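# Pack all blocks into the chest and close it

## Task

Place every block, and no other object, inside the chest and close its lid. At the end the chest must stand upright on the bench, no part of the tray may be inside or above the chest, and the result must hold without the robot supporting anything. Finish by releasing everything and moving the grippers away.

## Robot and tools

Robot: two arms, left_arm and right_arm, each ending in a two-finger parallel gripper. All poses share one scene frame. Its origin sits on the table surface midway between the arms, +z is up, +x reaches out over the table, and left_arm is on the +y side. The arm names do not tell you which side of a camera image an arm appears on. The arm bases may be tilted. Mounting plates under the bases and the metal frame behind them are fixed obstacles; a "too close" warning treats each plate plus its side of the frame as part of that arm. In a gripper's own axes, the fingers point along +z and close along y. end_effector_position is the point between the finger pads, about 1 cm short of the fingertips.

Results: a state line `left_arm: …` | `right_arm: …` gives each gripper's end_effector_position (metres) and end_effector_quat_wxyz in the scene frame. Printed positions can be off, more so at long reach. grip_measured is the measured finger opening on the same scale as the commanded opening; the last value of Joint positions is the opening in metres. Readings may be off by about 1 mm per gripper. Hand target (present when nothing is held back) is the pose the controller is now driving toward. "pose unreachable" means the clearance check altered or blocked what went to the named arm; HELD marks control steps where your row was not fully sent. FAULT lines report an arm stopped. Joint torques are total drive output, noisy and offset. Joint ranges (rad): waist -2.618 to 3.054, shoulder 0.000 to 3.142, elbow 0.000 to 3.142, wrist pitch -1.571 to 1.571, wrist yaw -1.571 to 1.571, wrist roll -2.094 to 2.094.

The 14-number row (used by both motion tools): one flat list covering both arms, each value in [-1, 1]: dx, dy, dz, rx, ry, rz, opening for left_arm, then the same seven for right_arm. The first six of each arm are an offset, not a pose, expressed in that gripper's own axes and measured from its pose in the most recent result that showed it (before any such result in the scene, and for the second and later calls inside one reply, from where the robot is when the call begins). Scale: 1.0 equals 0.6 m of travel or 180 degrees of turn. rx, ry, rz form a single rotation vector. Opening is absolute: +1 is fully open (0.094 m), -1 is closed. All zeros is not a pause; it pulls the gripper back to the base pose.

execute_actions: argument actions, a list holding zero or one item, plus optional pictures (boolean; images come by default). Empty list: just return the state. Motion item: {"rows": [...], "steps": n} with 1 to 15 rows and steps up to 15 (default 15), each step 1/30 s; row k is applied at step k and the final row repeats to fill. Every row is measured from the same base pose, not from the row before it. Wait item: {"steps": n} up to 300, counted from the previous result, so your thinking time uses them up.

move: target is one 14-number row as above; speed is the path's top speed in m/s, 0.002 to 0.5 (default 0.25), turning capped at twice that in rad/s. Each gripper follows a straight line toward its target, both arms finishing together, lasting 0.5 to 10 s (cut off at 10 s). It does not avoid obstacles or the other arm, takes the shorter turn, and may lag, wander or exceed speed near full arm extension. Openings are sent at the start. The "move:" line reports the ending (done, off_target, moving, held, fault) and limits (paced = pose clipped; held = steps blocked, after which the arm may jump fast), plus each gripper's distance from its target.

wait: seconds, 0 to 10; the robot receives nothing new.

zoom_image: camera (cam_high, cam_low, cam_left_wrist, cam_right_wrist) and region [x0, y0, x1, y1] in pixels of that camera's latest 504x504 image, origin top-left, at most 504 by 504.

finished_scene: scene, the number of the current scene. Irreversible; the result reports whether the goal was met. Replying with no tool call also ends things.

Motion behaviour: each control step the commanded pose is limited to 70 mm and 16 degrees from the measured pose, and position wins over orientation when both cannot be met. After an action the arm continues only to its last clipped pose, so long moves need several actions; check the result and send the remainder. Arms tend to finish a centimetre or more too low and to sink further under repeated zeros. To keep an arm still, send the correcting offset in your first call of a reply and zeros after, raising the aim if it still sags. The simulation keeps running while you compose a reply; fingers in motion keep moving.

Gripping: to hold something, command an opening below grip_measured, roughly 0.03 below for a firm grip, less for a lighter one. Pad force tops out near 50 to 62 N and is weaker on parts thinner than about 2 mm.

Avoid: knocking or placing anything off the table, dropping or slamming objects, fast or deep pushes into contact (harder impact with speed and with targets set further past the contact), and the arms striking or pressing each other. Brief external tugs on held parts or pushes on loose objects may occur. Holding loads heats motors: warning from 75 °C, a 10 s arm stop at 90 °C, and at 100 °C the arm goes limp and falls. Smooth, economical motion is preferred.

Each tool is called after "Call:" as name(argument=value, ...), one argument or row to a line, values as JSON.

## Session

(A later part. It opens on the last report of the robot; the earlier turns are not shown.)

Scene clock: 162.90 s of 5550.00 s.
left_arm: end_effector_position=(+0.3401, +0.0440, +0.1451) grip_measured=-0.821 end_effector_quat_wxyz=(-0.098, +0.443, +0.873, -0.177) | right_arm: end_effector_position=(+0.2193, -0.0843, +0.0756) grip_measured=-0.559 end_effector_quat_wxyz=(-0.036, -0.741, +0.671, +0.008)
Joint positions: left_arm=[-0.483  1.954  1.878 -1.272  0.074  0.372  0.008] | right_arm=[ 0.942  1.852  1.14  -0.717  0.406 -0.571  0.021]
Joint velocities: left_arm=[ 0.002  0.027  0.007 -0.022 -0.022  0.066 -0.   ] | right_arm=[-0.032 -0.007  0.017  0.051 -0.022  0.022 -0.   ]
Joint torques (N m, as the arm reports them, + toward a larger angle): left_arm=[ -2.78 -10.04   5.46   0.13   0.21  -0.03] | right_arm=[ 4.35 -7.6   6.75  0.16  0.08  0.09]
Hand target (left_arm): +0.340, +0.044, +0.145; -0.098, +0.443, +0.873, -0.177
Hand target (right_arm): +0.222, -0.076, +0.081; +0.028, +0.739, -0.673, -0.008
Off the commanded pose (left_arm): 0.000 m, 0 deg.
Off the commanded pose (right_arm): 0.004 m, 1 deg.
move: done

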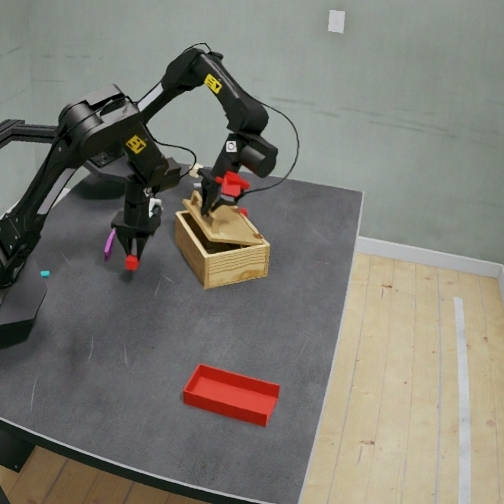

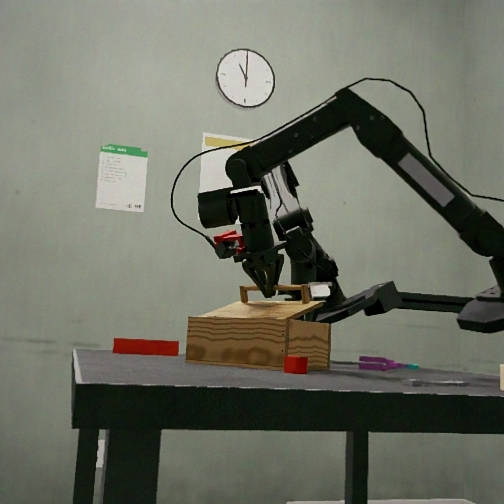

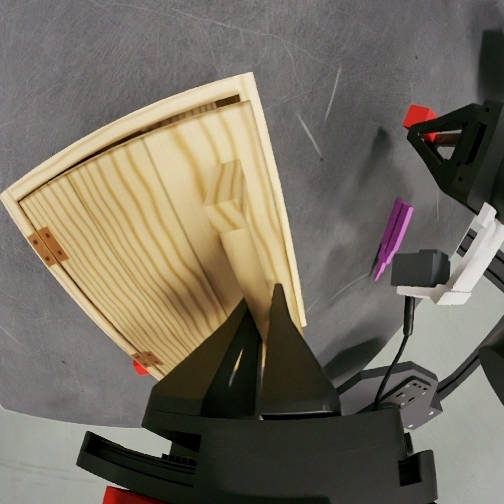

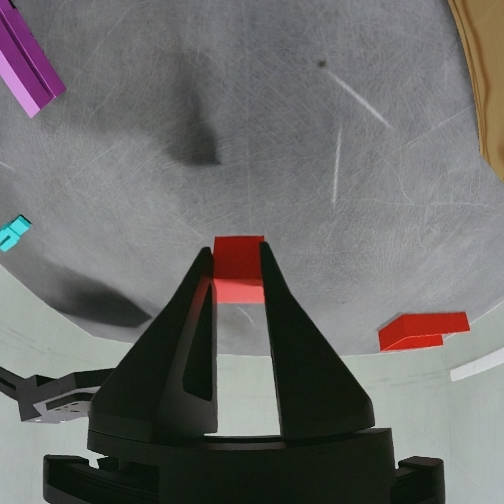

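Call:
move(
  target=[0,0,0,0,0,0,-1, 0,0,0.09,0,0,0,-0.6],
  speed=0.1,
)

Call:
move(
  target=[0,0,0,0,0,0,-1, 0,0,0,0,0,0,0.2],
)

Call:
move(
  target=[0,0,0,0,0,0,-1, 0,0,-0.17,0,0,0.333,0.2],
)

Call:
move(
  target=[0,0,0,0,0,0,-1, 0,0,0,0,-0.36,0,-1],
)

Scene clock: 178.43 s of 5550.00 s.
left_arm: end_effector_position=(+0.3401, +0.0440, +0.1451) grip_measured=-0.821 end_effector_quat_wxyz=(-0.098, +0.443, +0.873, -0.177) | right_arm: end_effector_position=(+0.2179, -0.0871, +0.0237) grip_measured=-0.559 end_effector_quat_wxyz=(-0.038, -0.737, +0.675, +0.002)
Joint positions: left_arm=[-0.483  1.954  1.878 -1.272  0.074  0.372  0.008] | right_arm=[ 0.881  1.973  1.09  -0.525  0.406 -0.624  0.021]
Joint velocities: left_arm=[ 0.017 -0.002  0.012  0.007 -0.037 -0.022 -0.   ] | right_arm=[-0.002 -0.022 -0.007 -0.007 -0.007 -0.007 -0.001]
Joint torques (N m, as the arm reports them, + toward a larger angle): left_arm=[-2.75 -9.98  5.6   0.05  0.19 -0.06] | right_arm=[ 3.29 -8.2   2.73  0.46 -0.13 -0.1 ]
Hand target (left_arm): +0.340, +0.044, +0.145; -0.098, +0.443, +0.873, -0.177
Hand target (right_arm): +0.215, -0.087, +0.022; +0.037, +0.740, -0.671, -0.008
Off the commanded pose (left_arm): 0.000 m, 0 deg.
Off the commanded pose (right_arm): 0.003 m, 1 deg.
After step 90, 11.43 s passed at rest.
move: done

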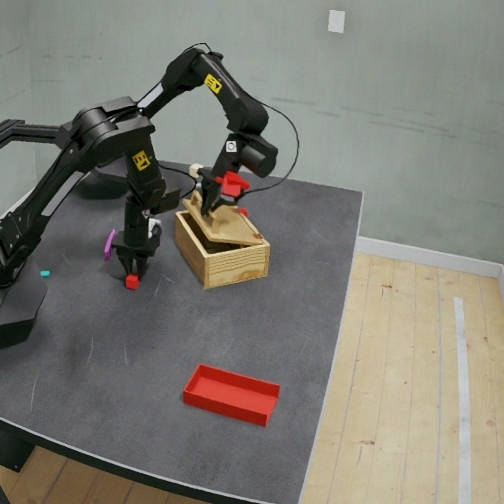

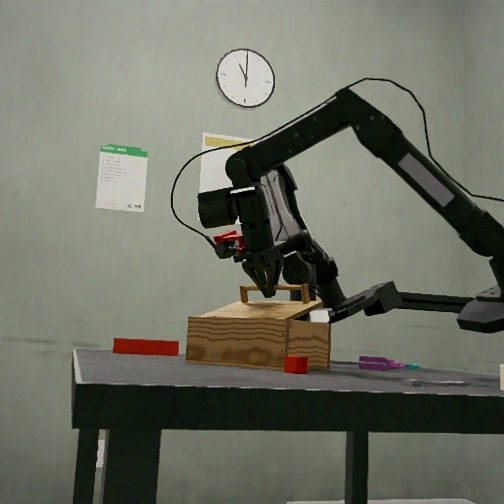

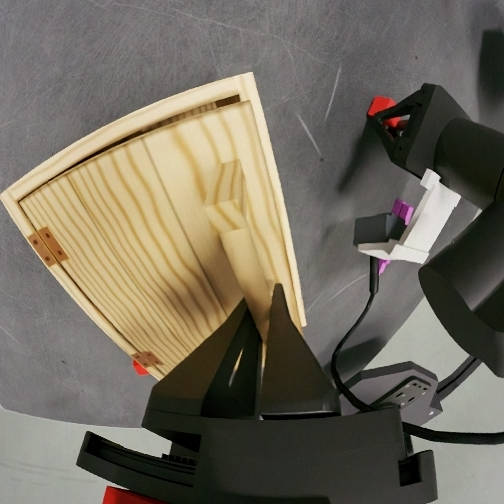

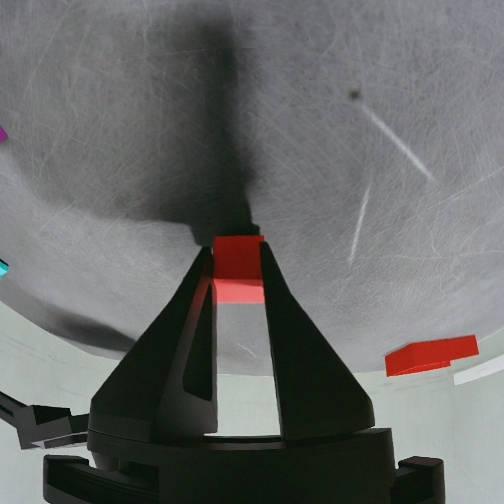

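Scene clock: 178.93 s of 5550.00 s.
left_arm: end_effector_position=(+0.3401, +0.0440, +0.1451) grip_measured=-0.821 end_effector_quat_wxyz=(-0.098, +0.443, +0.873, -0.177) | right_arm: end_effector_position=(+0.2179, -0.0871, +0.0237) grip_measured=+0.197 end_effector_quat_wxyz=(-0.038, -0.737, +0.675, +0.002)
Joint positions: left_arm=[-0.483  1.954  1.878 -1.272  0.074  0.372  0.008] | right_arm=[ 0.881  1.973  1.09  -0.525  0.406 -0.624  0.056]
Joint velocities: left_arm=[-0.022 -0.007  0.007 -0.022 -0.066 -0.007  0.001] | right_arm=[-0.022  0.032 -0.012  0.007 -0.037 -0.022 -0.   ]
Joint torques (N m, as the arm reports them, + toward a larger angle): left_arm=[ -2.76 -10.16   5.57   0.12   0.19  -0.02] | right_arm=[ 3.39 -8.32  3.68  0.28 -0.01  0.  ]
Hand target (left_arm): +0.340, +0.044, +0.145; -0.098, +0.443, +0.873, -0.177
Hand target (right_arm): +0.218, -0.087, +0.024; +0.038, +0.737, -0.675, -0.002
Off the commanded pose (left_arm): 0.000 m, 0 deg.
Off the commanded pose (right_arm): 0.000 m, 0 deg.
move: done

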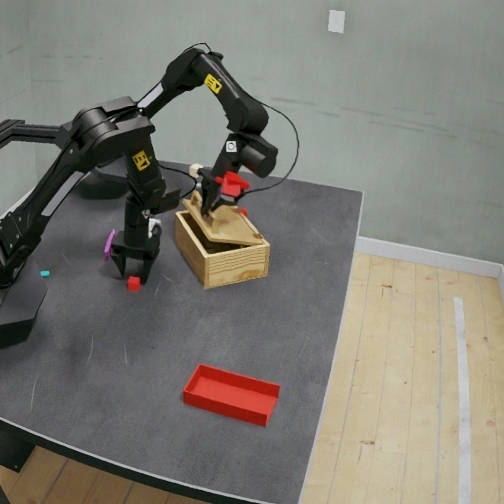

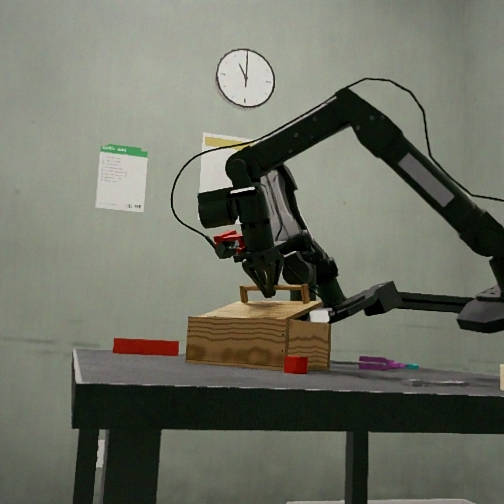

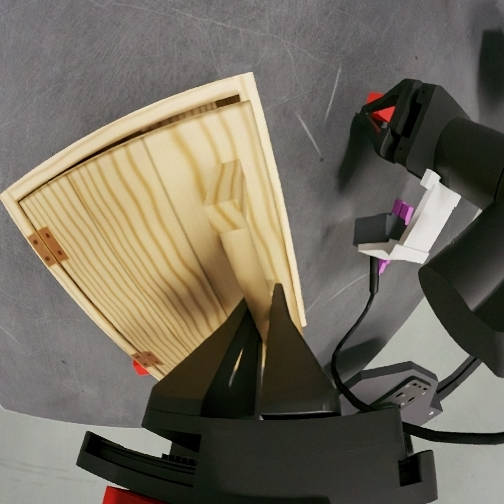

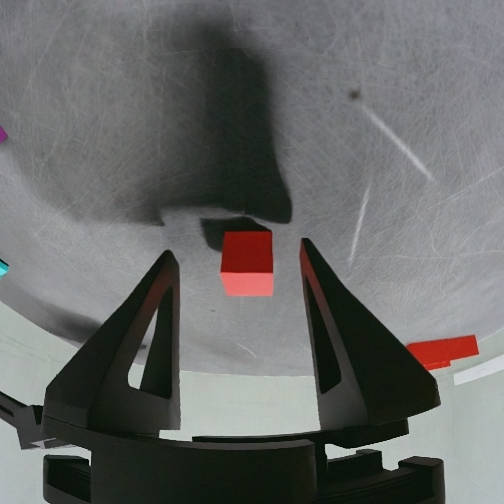

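Scene clock: 181.60 s of 5550.00 s.
left_arm: end_effector_position=(+0.3401, +0.0440, +0.1451) grip_measured=-0.821 end_effector_quat_wxyz=(-0.098, +0.443, +0.873, -0.177) | right_arm: end_effector_position=(+0.2189, -0.0915, +0.1111) grip_measured=+0.197 end_effector_quat_wxyz=(-0.052, -0.306, +0.950, -0.029)
Joint positions: left_arm=[-0.483  1.954  1.878 -1.272  0.074  0.372  0.008] | right_arm=[ 0.98   1.803  1.218 -0.913  0.408  0.537  0.056]
Joint velocities: left_arm=[-0.017 -0.017 -0.017  0.007  0.037  0.022 -0.   ] | right_arm=[-0.012  0.012  0.002 -0.11   0.022  0.022  0.   ]
Joint torques (N m, as the arm reports them, + toward a larger angle): left_arm=[-2.69 -9.98  5.38  0.1   0.23  0.  ] | right_arm=[ 4.87 -9.61  7.02  0.1   0.15  0.11]
Hand target (left_arm): +0.340, +0.044, +0.145; -0.098, +0.443, +0.873, -0.177
Hand target (right_arm): +0.225, -0.082, +0.126; -0.033, -0.302, +0.953, -0.016
Off the commanded pose (left_arm): 0.000 m, 0 deg.
Off the commanded pose (right_arm): 0.018 m, 3 deg.
move: off_target (right_arm)

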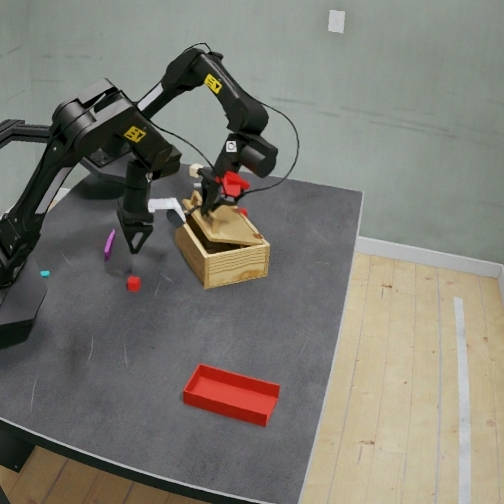

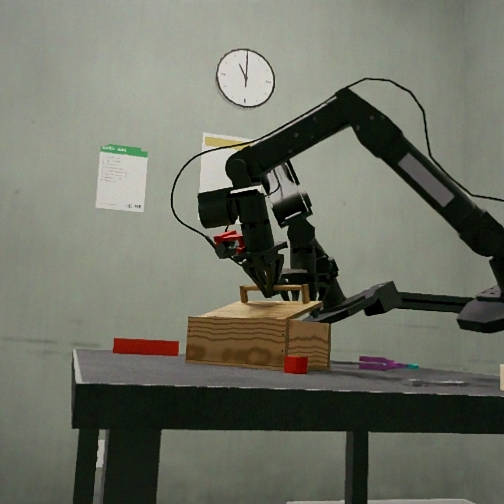

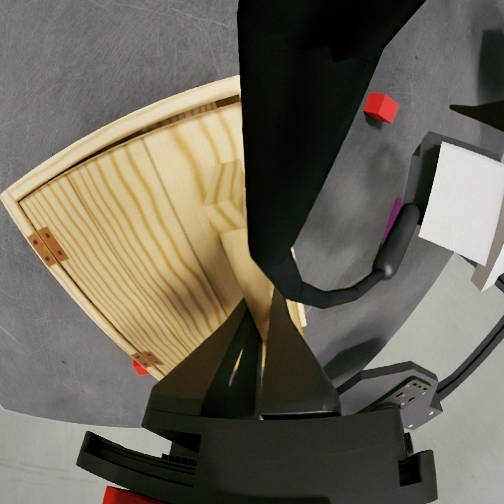

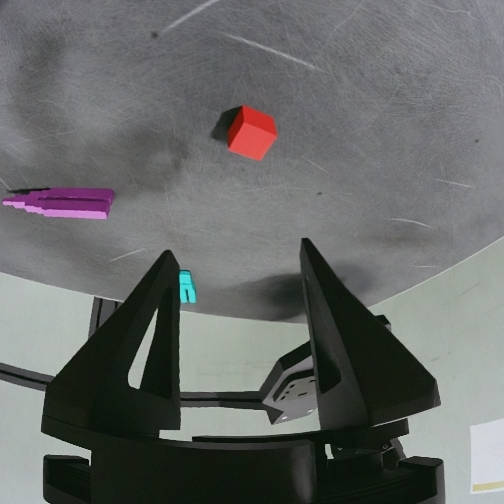

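Scene clock: 184.87 s of 5550.00 s.
left_arm: end_effector_position=(+0.3401, +0.0440, +0.1451) grip_measured=-0.821 end_effector_quat_wxyz=(-0.098, +0.443, +0.873, -0.177) | right_arm: end_effector_position=(+0.2224, -0.0918, +0.1129) grip_measured=-0.980 end_effector_quat_wxyz=(+0.458, -0.255, +0.841, +0.132)
Joint positions: left_arm=[-0.483  1.954  1.878 -1.272  0.074  0.372  0.008] | right_arm=[ 1.166  2.005  0.207  1.554  0.851 -0.099  0.001]
Joint velocities: left_arm=[-0.002 -0.002  0.007 -0.037 -0.007  0.022 -0.   ] | right_arm=[ 0.002  0.002  0.002 -0.051  0.007 -0.066  0.   ]
Joint torques (N m, as the arm reports them, + toward a larger angle): left_arm=[-2.71 -9.71  5.48  0.13  0.2  -0.01] | right_arm=[ 3.11 -4.12 -0.27  1.99 -0.17 -0.11]
Hand target (left_arm): +0.340, +0.044, +0.145; -0.098, +0.443, +0.873, -0.177
Hand target (right_arm): +0.217, -0.094, +0.112; +0.456, -0.268, +0.838, +0.135
Off the commanded pose (left_arm): 0.000 m, 0 deg.
Off the commanded pose (right_arm): 0.004 m, 3 deg.
joint sent to its limit (right arm) — the command would take joint 4 (wrist pitch) past its upper limit, so that joint was sent only as far as its limit.
move: off_target (right_arm)

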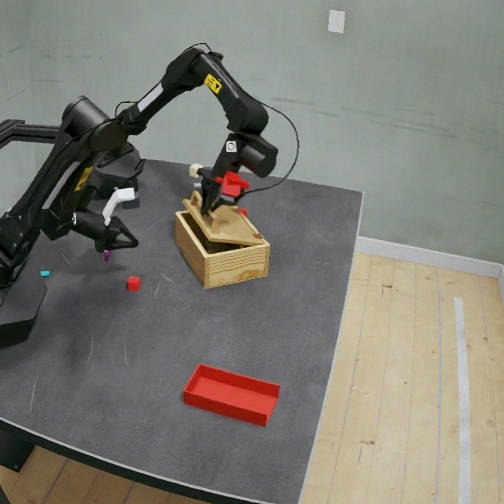

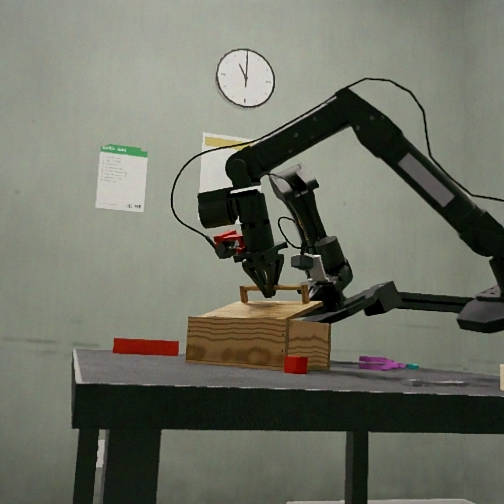

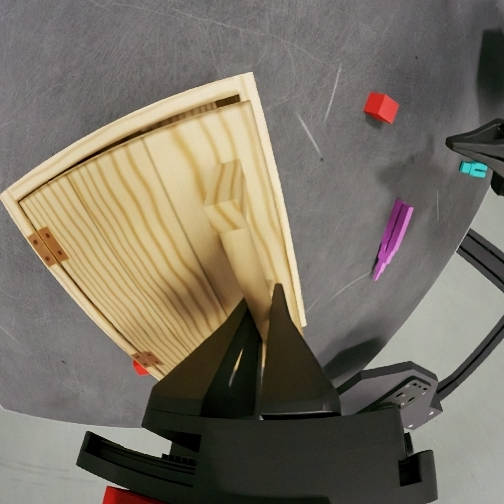

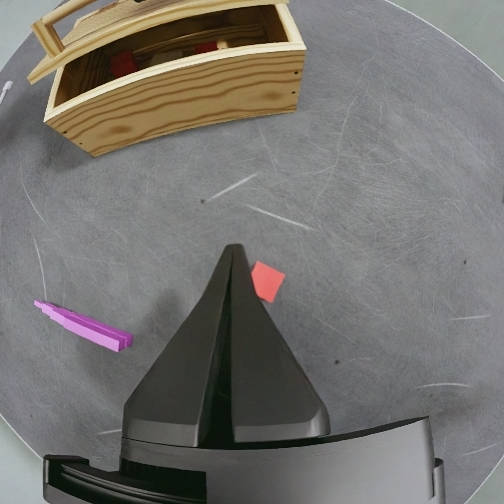

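Call:
move(
  target=[0,0,0,0,0,0,-1, -0.08,0.05,0.13,0,0,0,-1],
  speed=0.1,
)

Scene clock: 191.80 s of 5550.00 s.
left_arm: end_effector_position=(+0.3401, +0.0440, +0.1451) grip_measured=-0.821 end_effector_quat_wxyz=(-0.098, +0.443, +0.873, -0.177) | right_arm: end_effector_position=(+0.2756, -0.0222, +0.1042) grip_measured=-0.980 end_effector_quat_wxyz=(+0.452, -0.257, +0.845, +0.126)
Joint positions: left_arm=[-0.483  1.954  1.878 -1.272  0.074  0.372  0.008] | right_arm=[ 1.05   1.988  0.543  1.205  0.746 -0.127  0.001]
Joint velocities: left_arm=[-0.007  0.002 -0.002 -0.081  0.022  0.037 -0.   ] | right_arm=[-0.002 -0.002 -0.007 -0.007  0.022  0.007  0.   ]
Joint torques (N m, as the arm reports them, + toward a larger angle): left_arm=[ -2.84 -10.     5.38   0.12   0.2   -0.02] | right_arm=[ 2.92 -7.67  4.5   1.74 -0.2  -0.09]
Hand target (left_arm): +0.340, +0.044, +0.145; -0.098, +0.443, +0.873, -0.177
Hand target (right_arm): +0.281, -0.016, +0.110; +0.458, -0.255, +0.841, +0.132
Off the commanded pose (left_arm): 0.000 m, 0 deg.
Off the commanded pose (right_arm): 0.011 m, 1 deg.
After step 90, 2.40 s passed at rest.
move: off_target (right_arm)

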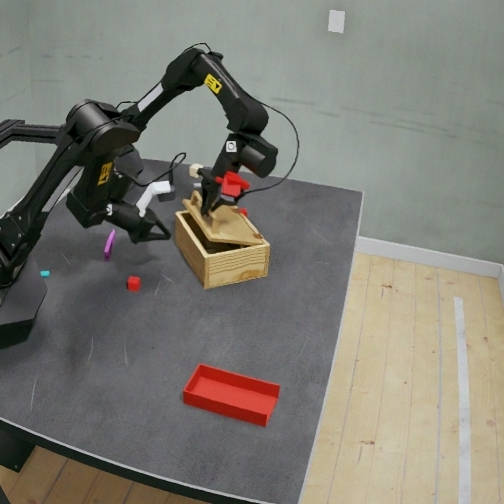

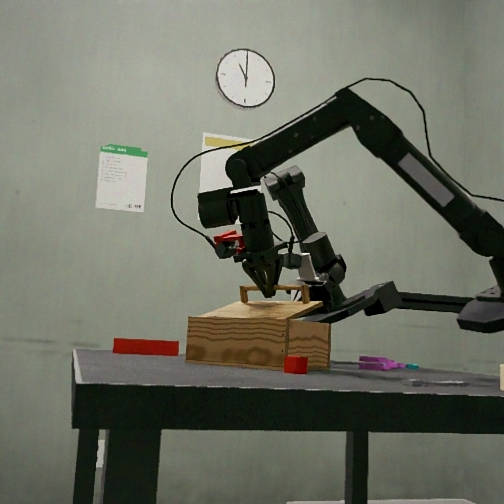

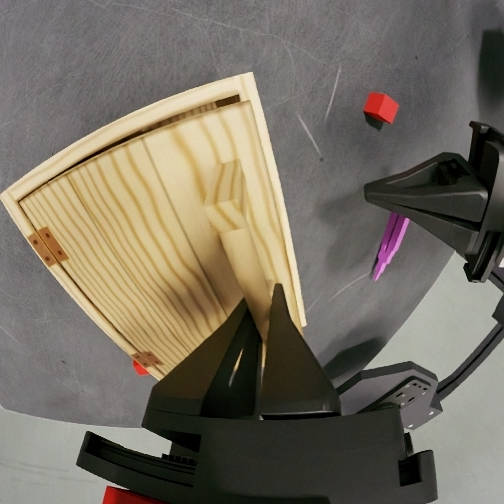

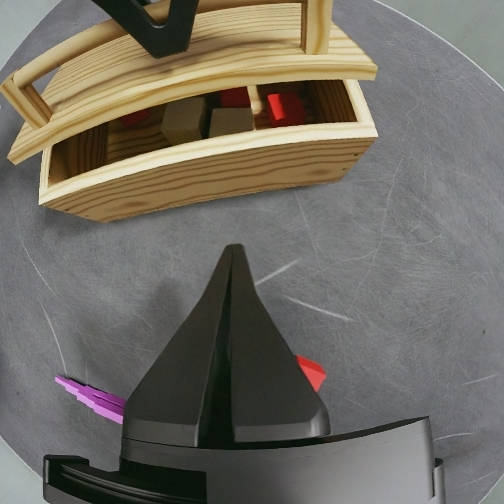

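Call:
move(
  target=[0,0,0,0,0,0,-1, -0.075,0,0.1,0,0,0,-1],
  speed=0.06,
)

Scene clock: 197.87 s of 5550.00 s.
left_arm: end_effector_position=(+0.3408, +0.0451, +0.1446) grip_measured=-0.821 end_effector_quat_wxyz=(-0.098, +0.441, +0.874, -0.176) | right_arm: end_effector_position=(+0.3334, +0.0119, +0.1057) grip_measured=-0.980 end_effector_quat_wxyz=(+0.450, -0.251, +0.848, +0.121)
Joint positions: left_arm=[-0.48   1.954  1.878 -1.272  0.072  0.37   0.008] | right_arm=[ 0.949  1.988  0.78   0.98   0.662 -0.145  0.001]
Joint velocities: left_arm=[-0.002 -0.007 -0.002 -0.037  0.095  0.037 -0.   ] | right_arm=[ 0.002 -0.007 -0.022 -0.022 -0.037 -0.007  0.   ]
Joint torques (N m, as the arm reports them, + toward a larger angle): left_arm=[ -2.98 -10.17   5.42   0.12   0.23  -0.03] | right_arm=[ 3.23 -7.61  6.1   1.71 -0.26 -0.11]
Hand target (left_arm): +0.340, +0.044, +0.145; -0.098, +0.443, +0.873, -0.177
Hand target (right_arm): +0.337, +0.019, +0.108; +0.452, -0.257, +0.845, +0.126
Off the commanded pose (left_arm): 0.001 m, 0 deg.
Off the commanded pose (right_arm): 0.009 m, 1 deg.
After step 90, 1.50 s passed at rest.
move: done

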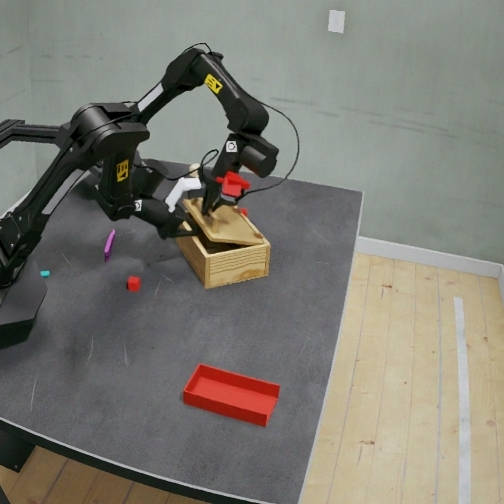

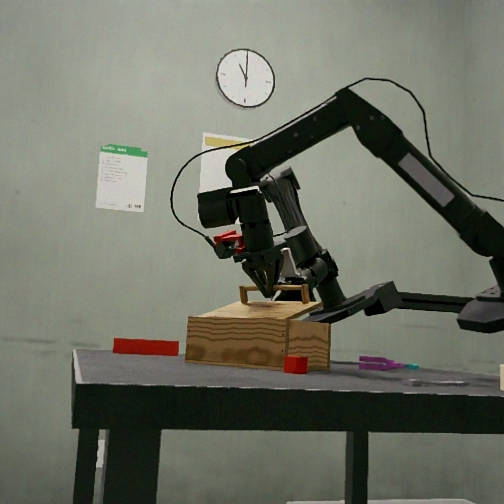

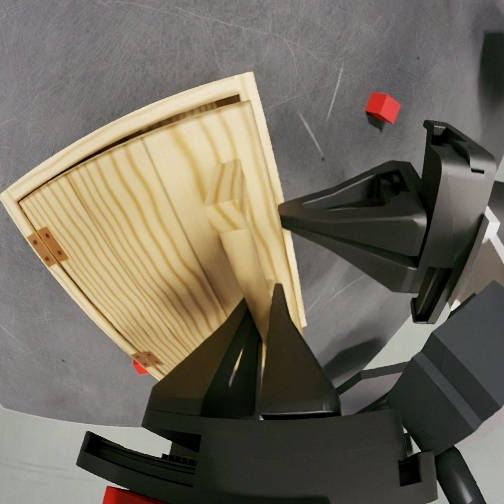

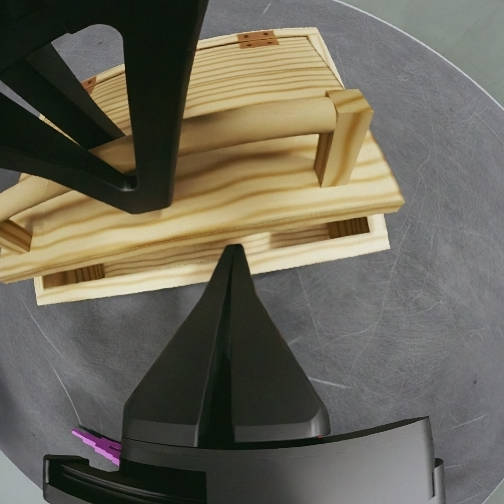

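Call:
move(
  target=[0,0,0,0,0,0,-1, -0.02,0,0.05,0,0,0,-1],
  speed=0.04,
)

Scene clock: 201.20 s of 5550.00 s.
left_arm: end_effector_position=(+0.3509, +0.0560, +0.1410) grip_measured=-0.821 end_effector_quat_wxyz=(-0.092, +0.426, +0.885, -0.164) | right_arm: end_effector_position=(+0.3465, +0.0206, +0.0972) grip_measured=-0.980 end_effector_quat_wxyz=(+0.446, -0.252, +0.851, +0.116)
Joint positions: left_arm=[-0.451  1.95   1.878 -1.262  0.056  0.362  0.008] | right_arm=[ 0.923  2.026  0.852  0.938  0.646 -0.148  0.001]
Joint velocities: left_arm=[ 0.002  0.017 -0.017  0.007  0.007 -0.066  0.   ] | right_arm=[ 0.032  0.022  0.002 -0.037  0.066  0.007 -0.001]
Joint torques (N m, as the arm reports them, + toward a larger angle): left_arm=[ -4.76 -10.07   5.47   0.07   0.36   0.07] | right_arm=[ 2.04 -7.79  7.86  1.56 -0.4  -0.09]
Hand target (left_arm): +0.341, +0.045, +0.145; -0.098, +0.441, +0.875, -0.176
Hand target (right_arm): +0.360, +0.028, +0.099; +0.450, -0.251, +0.848, +0.121
Off the commanded pose (left_arm): 0.015 m, 3 deg.
Off the commanded pose (right_arm): 0.016 m, 1 deg.
move: off_target (left_arm, right_arm)

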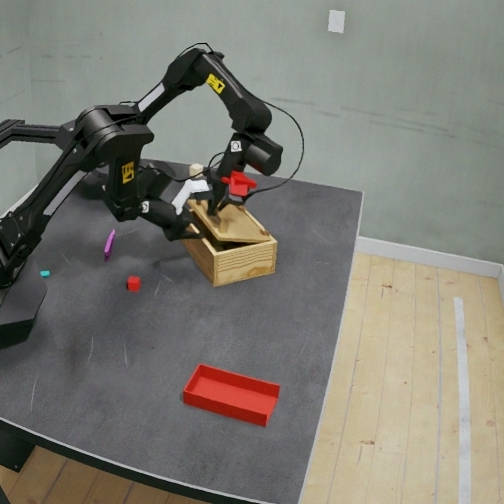

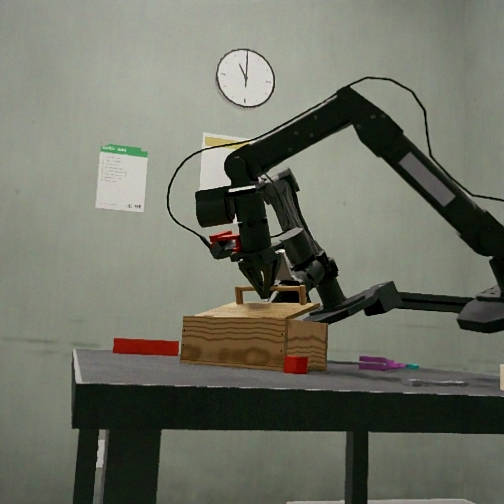

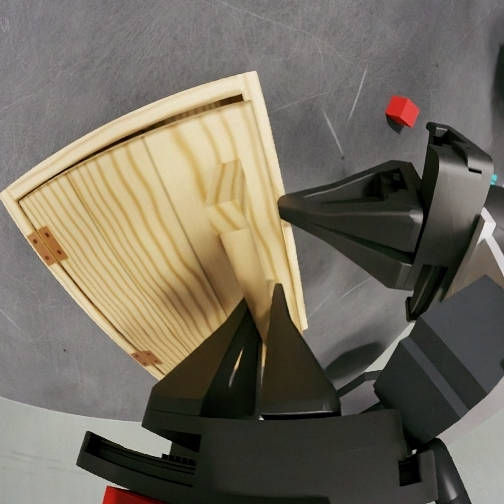

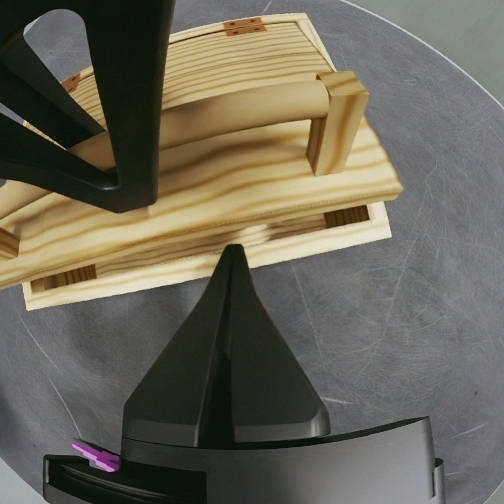

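Call:
move(
  target=[0,0,0,0,0,0,-0.78, 0.02,0,-0.04,0,0,0,-1],
  speed=0.06,
)

Call:
move(
  target=[0,0.06,-0.11,0,0,0,-0.78, 0,0,0,0,0,0,-1],
  speed=0.05,
)

Scene clock: 207.87 s of 5550.00 s.
left_arm: end_effector_position=(+0.3514, +0.0565, +0.1408) grip_measured=-0.782 end_effector_quat_wxyz=(-0.092, +0.426, +0.885, -0.164) | right_arm: end_effector_position=(+0.3235, +0.0030, +0.0841) grip_measured=-0.980 end_effector_quat_wxyz=(+0.432, -0.267, +0.855, +0.103)
Joint positions: left_arm=[-0.45   1.95   1.878 -1.261  0.056  0.361  0.01 ] | right_arm=[ 0.941  2.026  0.762  0.978  0.671 -0.146  0.001]
Joint velocities: left_arm=[ 0.007  0.007  0.002  0.022 -0.007 -0.095 -0.001] | right_arm=[-0.007 -0.007  0.002  0.007  0.007  0.066  0.   ]
Joint torques (N m, as the arm reports them, + toward a larger angle): left_arm=[ -2.65 -10.16   5.3    0.08   0.23  -0.05] | right_arm=[  4.98 -10.72   2.4    2.02   0.09   0.09]
Hand target (left_arm): +0.351, +0.056, +0.141; -0.092, +0.427, +0.885, -0.164
Hand target (right_arm): +0.324, +0.006, +0.101; +0.446, -0.252, +0.851, +0.117
Off the commanded pose (left_arm): 0.001 m, 0 deg.
Off the commanded pose (right_arm): 0.017 m, 3 deg.
After step 90, 2.90 s passed at rest.
move: off_target (right_arm)

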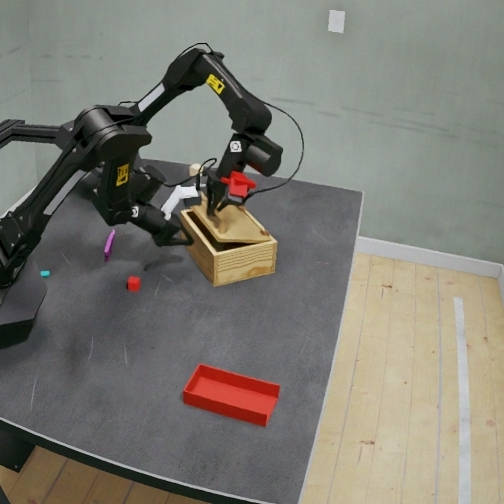

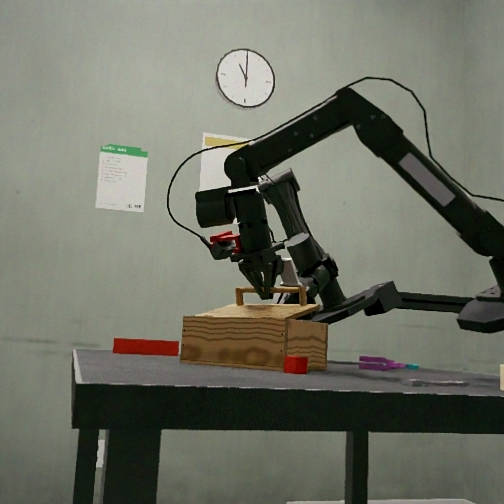

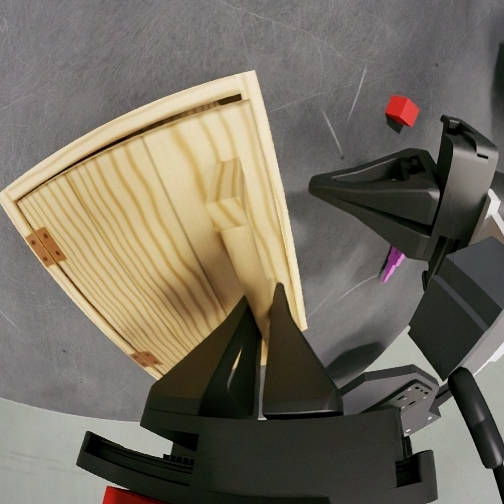

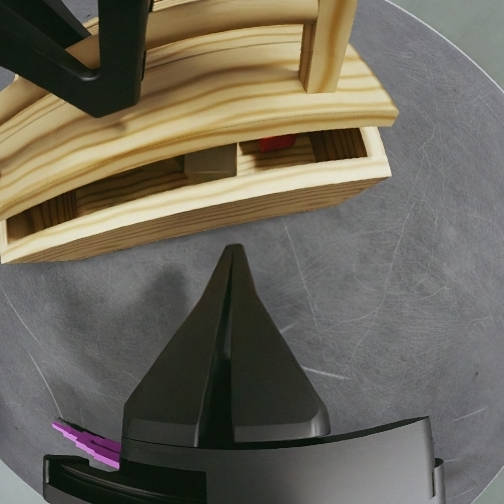

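Scene clock: 209.70 s of 5550.00 s.
left_arm: end_effector_position=(+0.3891, +0.0898, +0.1878) grip_measured=-0.782 end_effector_quat_wxyz=(-0.098, +0.423, +0.885, -0.167) | right_arm: end_effector_position=(+0.3235, +0.0029, +0.0841) grip_measured=-0.980 end_effector_quat_wxyz=(+0.432, -0.267, +0.855, +0.103)
Joint positions: left_arm=[-0.36   2.033  2.254 -1.572  0.085  0.444  0.01 ] | right_arm=[ 0.941  2.026  0.762  0.978  0.672 -0.146  0.001]
Joint velocities: left_arm=[ 0.017 -0.017  0.007 -0.007 -0.081  0.007  0.   ] | right_arm=[-0.002 -0.017  0.002 -0.007 -0.007  0.022  0.   ]
Joint torques (N m, as the arm reports them, + toward a larger angle): left_arm=[ -1.68 -10.11   7.51   0.01   0.13   0.08] | right_arm=[ 3.47 -8.15  3.37  1.79 -0.03  0.  ]
Hand target (left_arm): +0.397, +0.092, +0.189; -0.088, +0.425, +0.886, -0.164
Hand target (right_arm): +0.323, +0.003, +0.084; +0.432, -0.267, +0.855, +0.103
Off the commanded pose (left_arm): 0.008 m, 1 deg.
Off the commanded pose (right_arm): 0.000 m, 0 deg.
joint sent to its limit (left arm) — the command would take joint 4 (wrist pitch) past its lower limit, so that joint was sent only as far as its limit.
move: done

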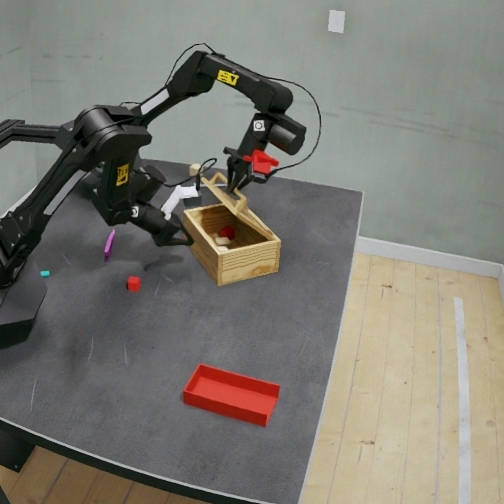

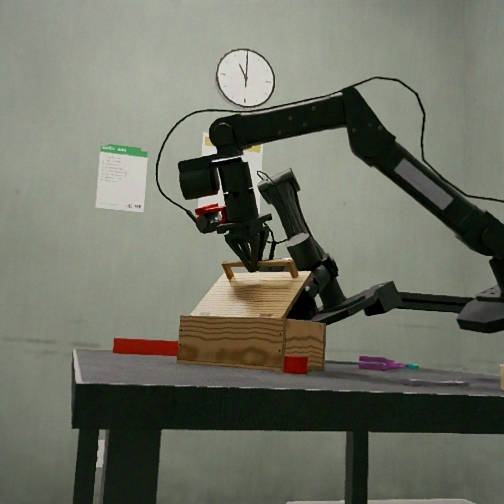

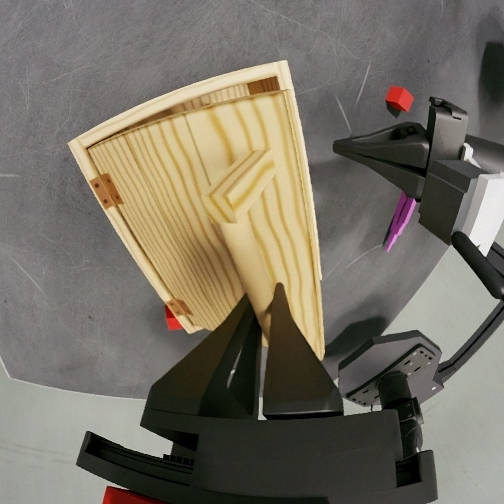

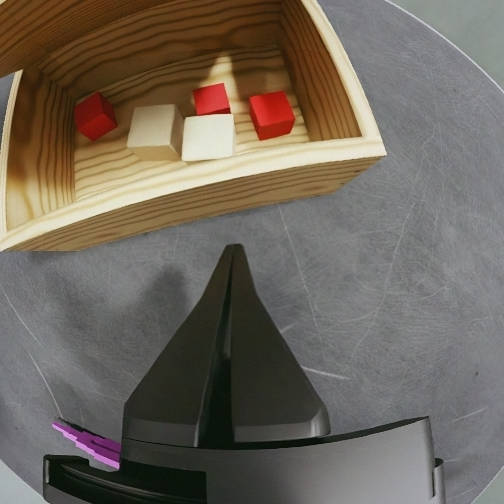

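Call:
move(
  target=[0,0.15,-0.08,-0.11,0,0,-0.78, 0,0,0,0,0,0,-1],
  speed=0.06,
)

Scene clock: 218.70 s of 5550.00 s.
left_arm: end_effector_position=(+0.4568, +0.1460, +0.1911) grip_measured=-0.782 end_effector_quat_wxyz=(-0.033, +0.434, +0.900, -0.028) | right_arm: end_effector_position=(+0.3235, +0.0029, +0.0841) grip_measured=-0.980 end_effector_quat_wxyz=(+0.432, -0.267, +0.855, +0.103)
Joint positions: left_arm=[-0.292  2.093  2.461 -1.574 -0.172  0.519  0.01 ] | right_arm=[ 0.941  2.026  0.762  0.978  0.672 -0.146  0.001]
Joint velocities: left_arm=[ 0.007 -0.002  0.007 -0.081 -0.007 -0.007  0.   ] | right_arm=[ 0.012  0.012 -0.007 -0.037  0.007 -0.022  0.   ]
Joint torques (N m, as the arm reports them, + toward a larger angle): left_arm=[ -1.44 -11.11   8.21   0.29  -0.2    0.05] | right_arm=[ 3.48 -8.16  3.37  1.79 -0.02  0.01]
Hand target (left_arm): +0.467, +0.154, +0.198; -0.017, +0.434, +0.901, -0.011
Hand target (right_arm): +0.324, +0.003, +0.084; +0.432, -0.267, +0.855, +0.103
Off the commanded pose (left_arm): 0.015 m, 2 deg.
Off the commanded pose (right_arm): 0.000 m, 0 deg.
joint sent to its limit (left arm) — the command would take joint 4 (wrist pitch) past its lower limit, so that joint was sent only as far as its limit.
After step 90, 2.80 s passed at rest.
move: off_target (left_arm)

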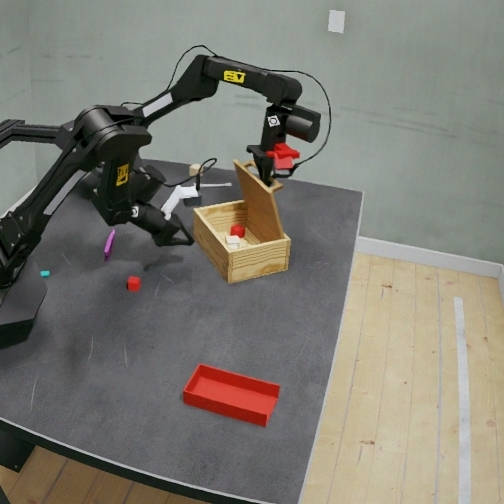

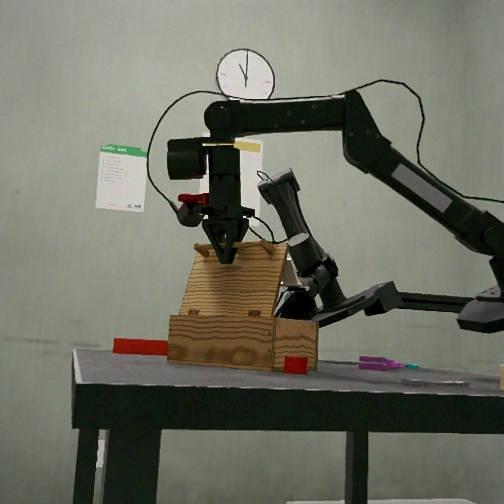

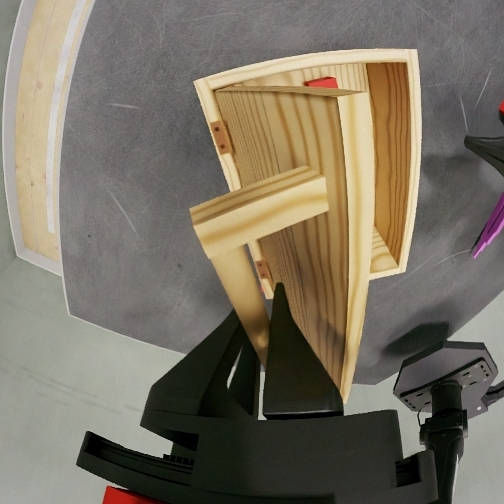

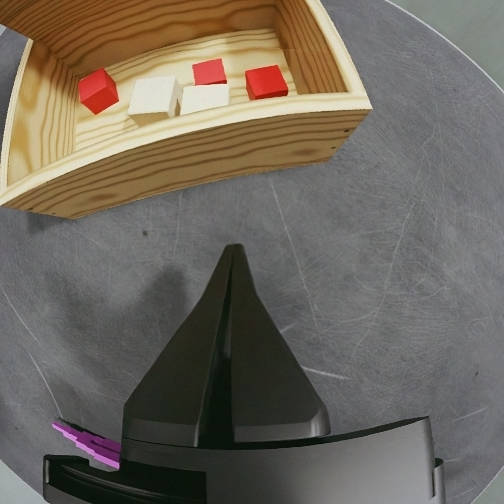

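Call:
move(
  target=[0,0.09,0.02,0,0,0,-0.78, 0,0,0,0,0,0,-1],
  speed=0.05,
)

Scene clock: 222.77 s of 5550.00 s.
left_arm: end_effector_position=(+0.4898, +0.1762, +0.1700) grip_measured=-0.782 end_effector_quat_wxyz=(-0.016, +0.434, +0.901, -0.026) | right_arm: end_effector_position=(+0.3235, +0.0029, +0.0841) grip_measured=-0.980 end_effector_quat_wxyz=(+0.432, -0.267, +0.855, +0.103)
Joint positions: left_arm=[-0.184  2.202  2.619 -1.574 -0.13   0.624  0.01 ] | right_arm=[ 0.941  2.026  0.762  0.978  0.672 -0.146  0.001]
Joint velocities: left_arm=[ 0.012 -0.012  0.007 -0.007  0.007 -0.007  0.001] | right_arm=[-0.002  0.012 -0.022 -0.081  0.037 -0.022  0.   ]
Joint torques (N m, as the arm reports them, + toward a larger angle): left_arm=[ -1.03 -11.72   8.09   0.29   0.03   0.13] | right_arm=[ 3.47 -8.16  3.37  1.79 -0.02  0.  ]
Hand target (left_arm): +0.497, +0.180, +0.175; -0.003, +0.434, +0.901, -0.023
Hand target (right_arm): +0.324, +0.003, +0.084; +0.432, -0.267, +0.855, +0.103
Off the commanded pose (left_arm): 0.010 m, 2 deg.
Off the commanded pose (right_arm): 0.000 m, 0 deg.
joint sent to its limit (left arm) — the command would take joint 4 (wrist pitch) past its lower limit, so that joint was sent only as far as its limit.
move: done

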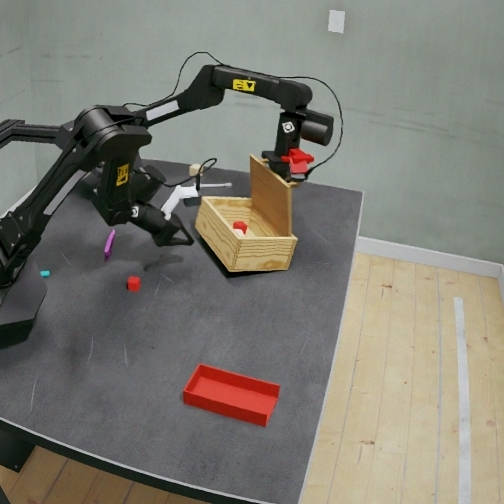

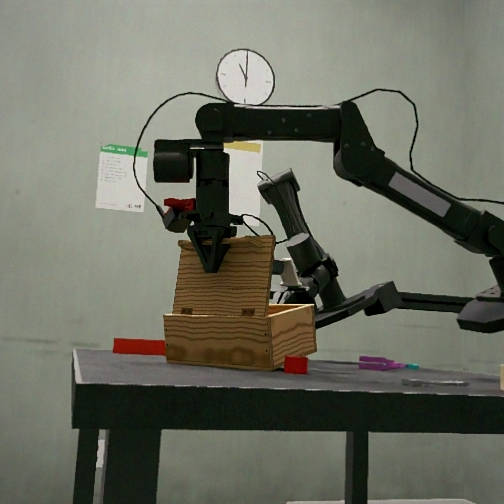

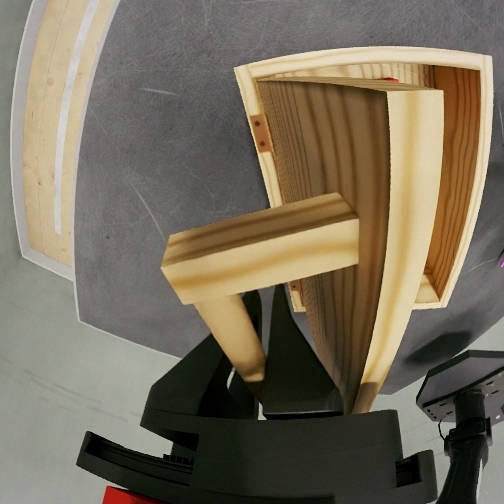

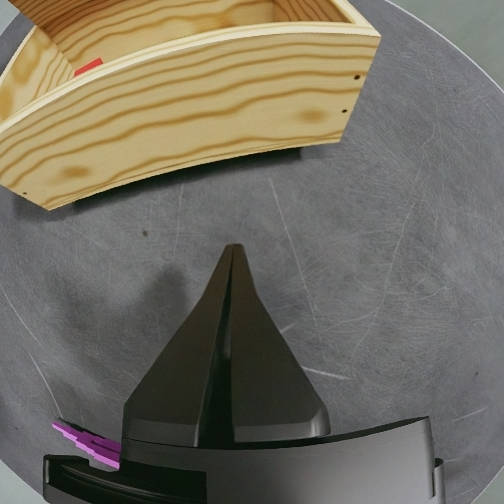

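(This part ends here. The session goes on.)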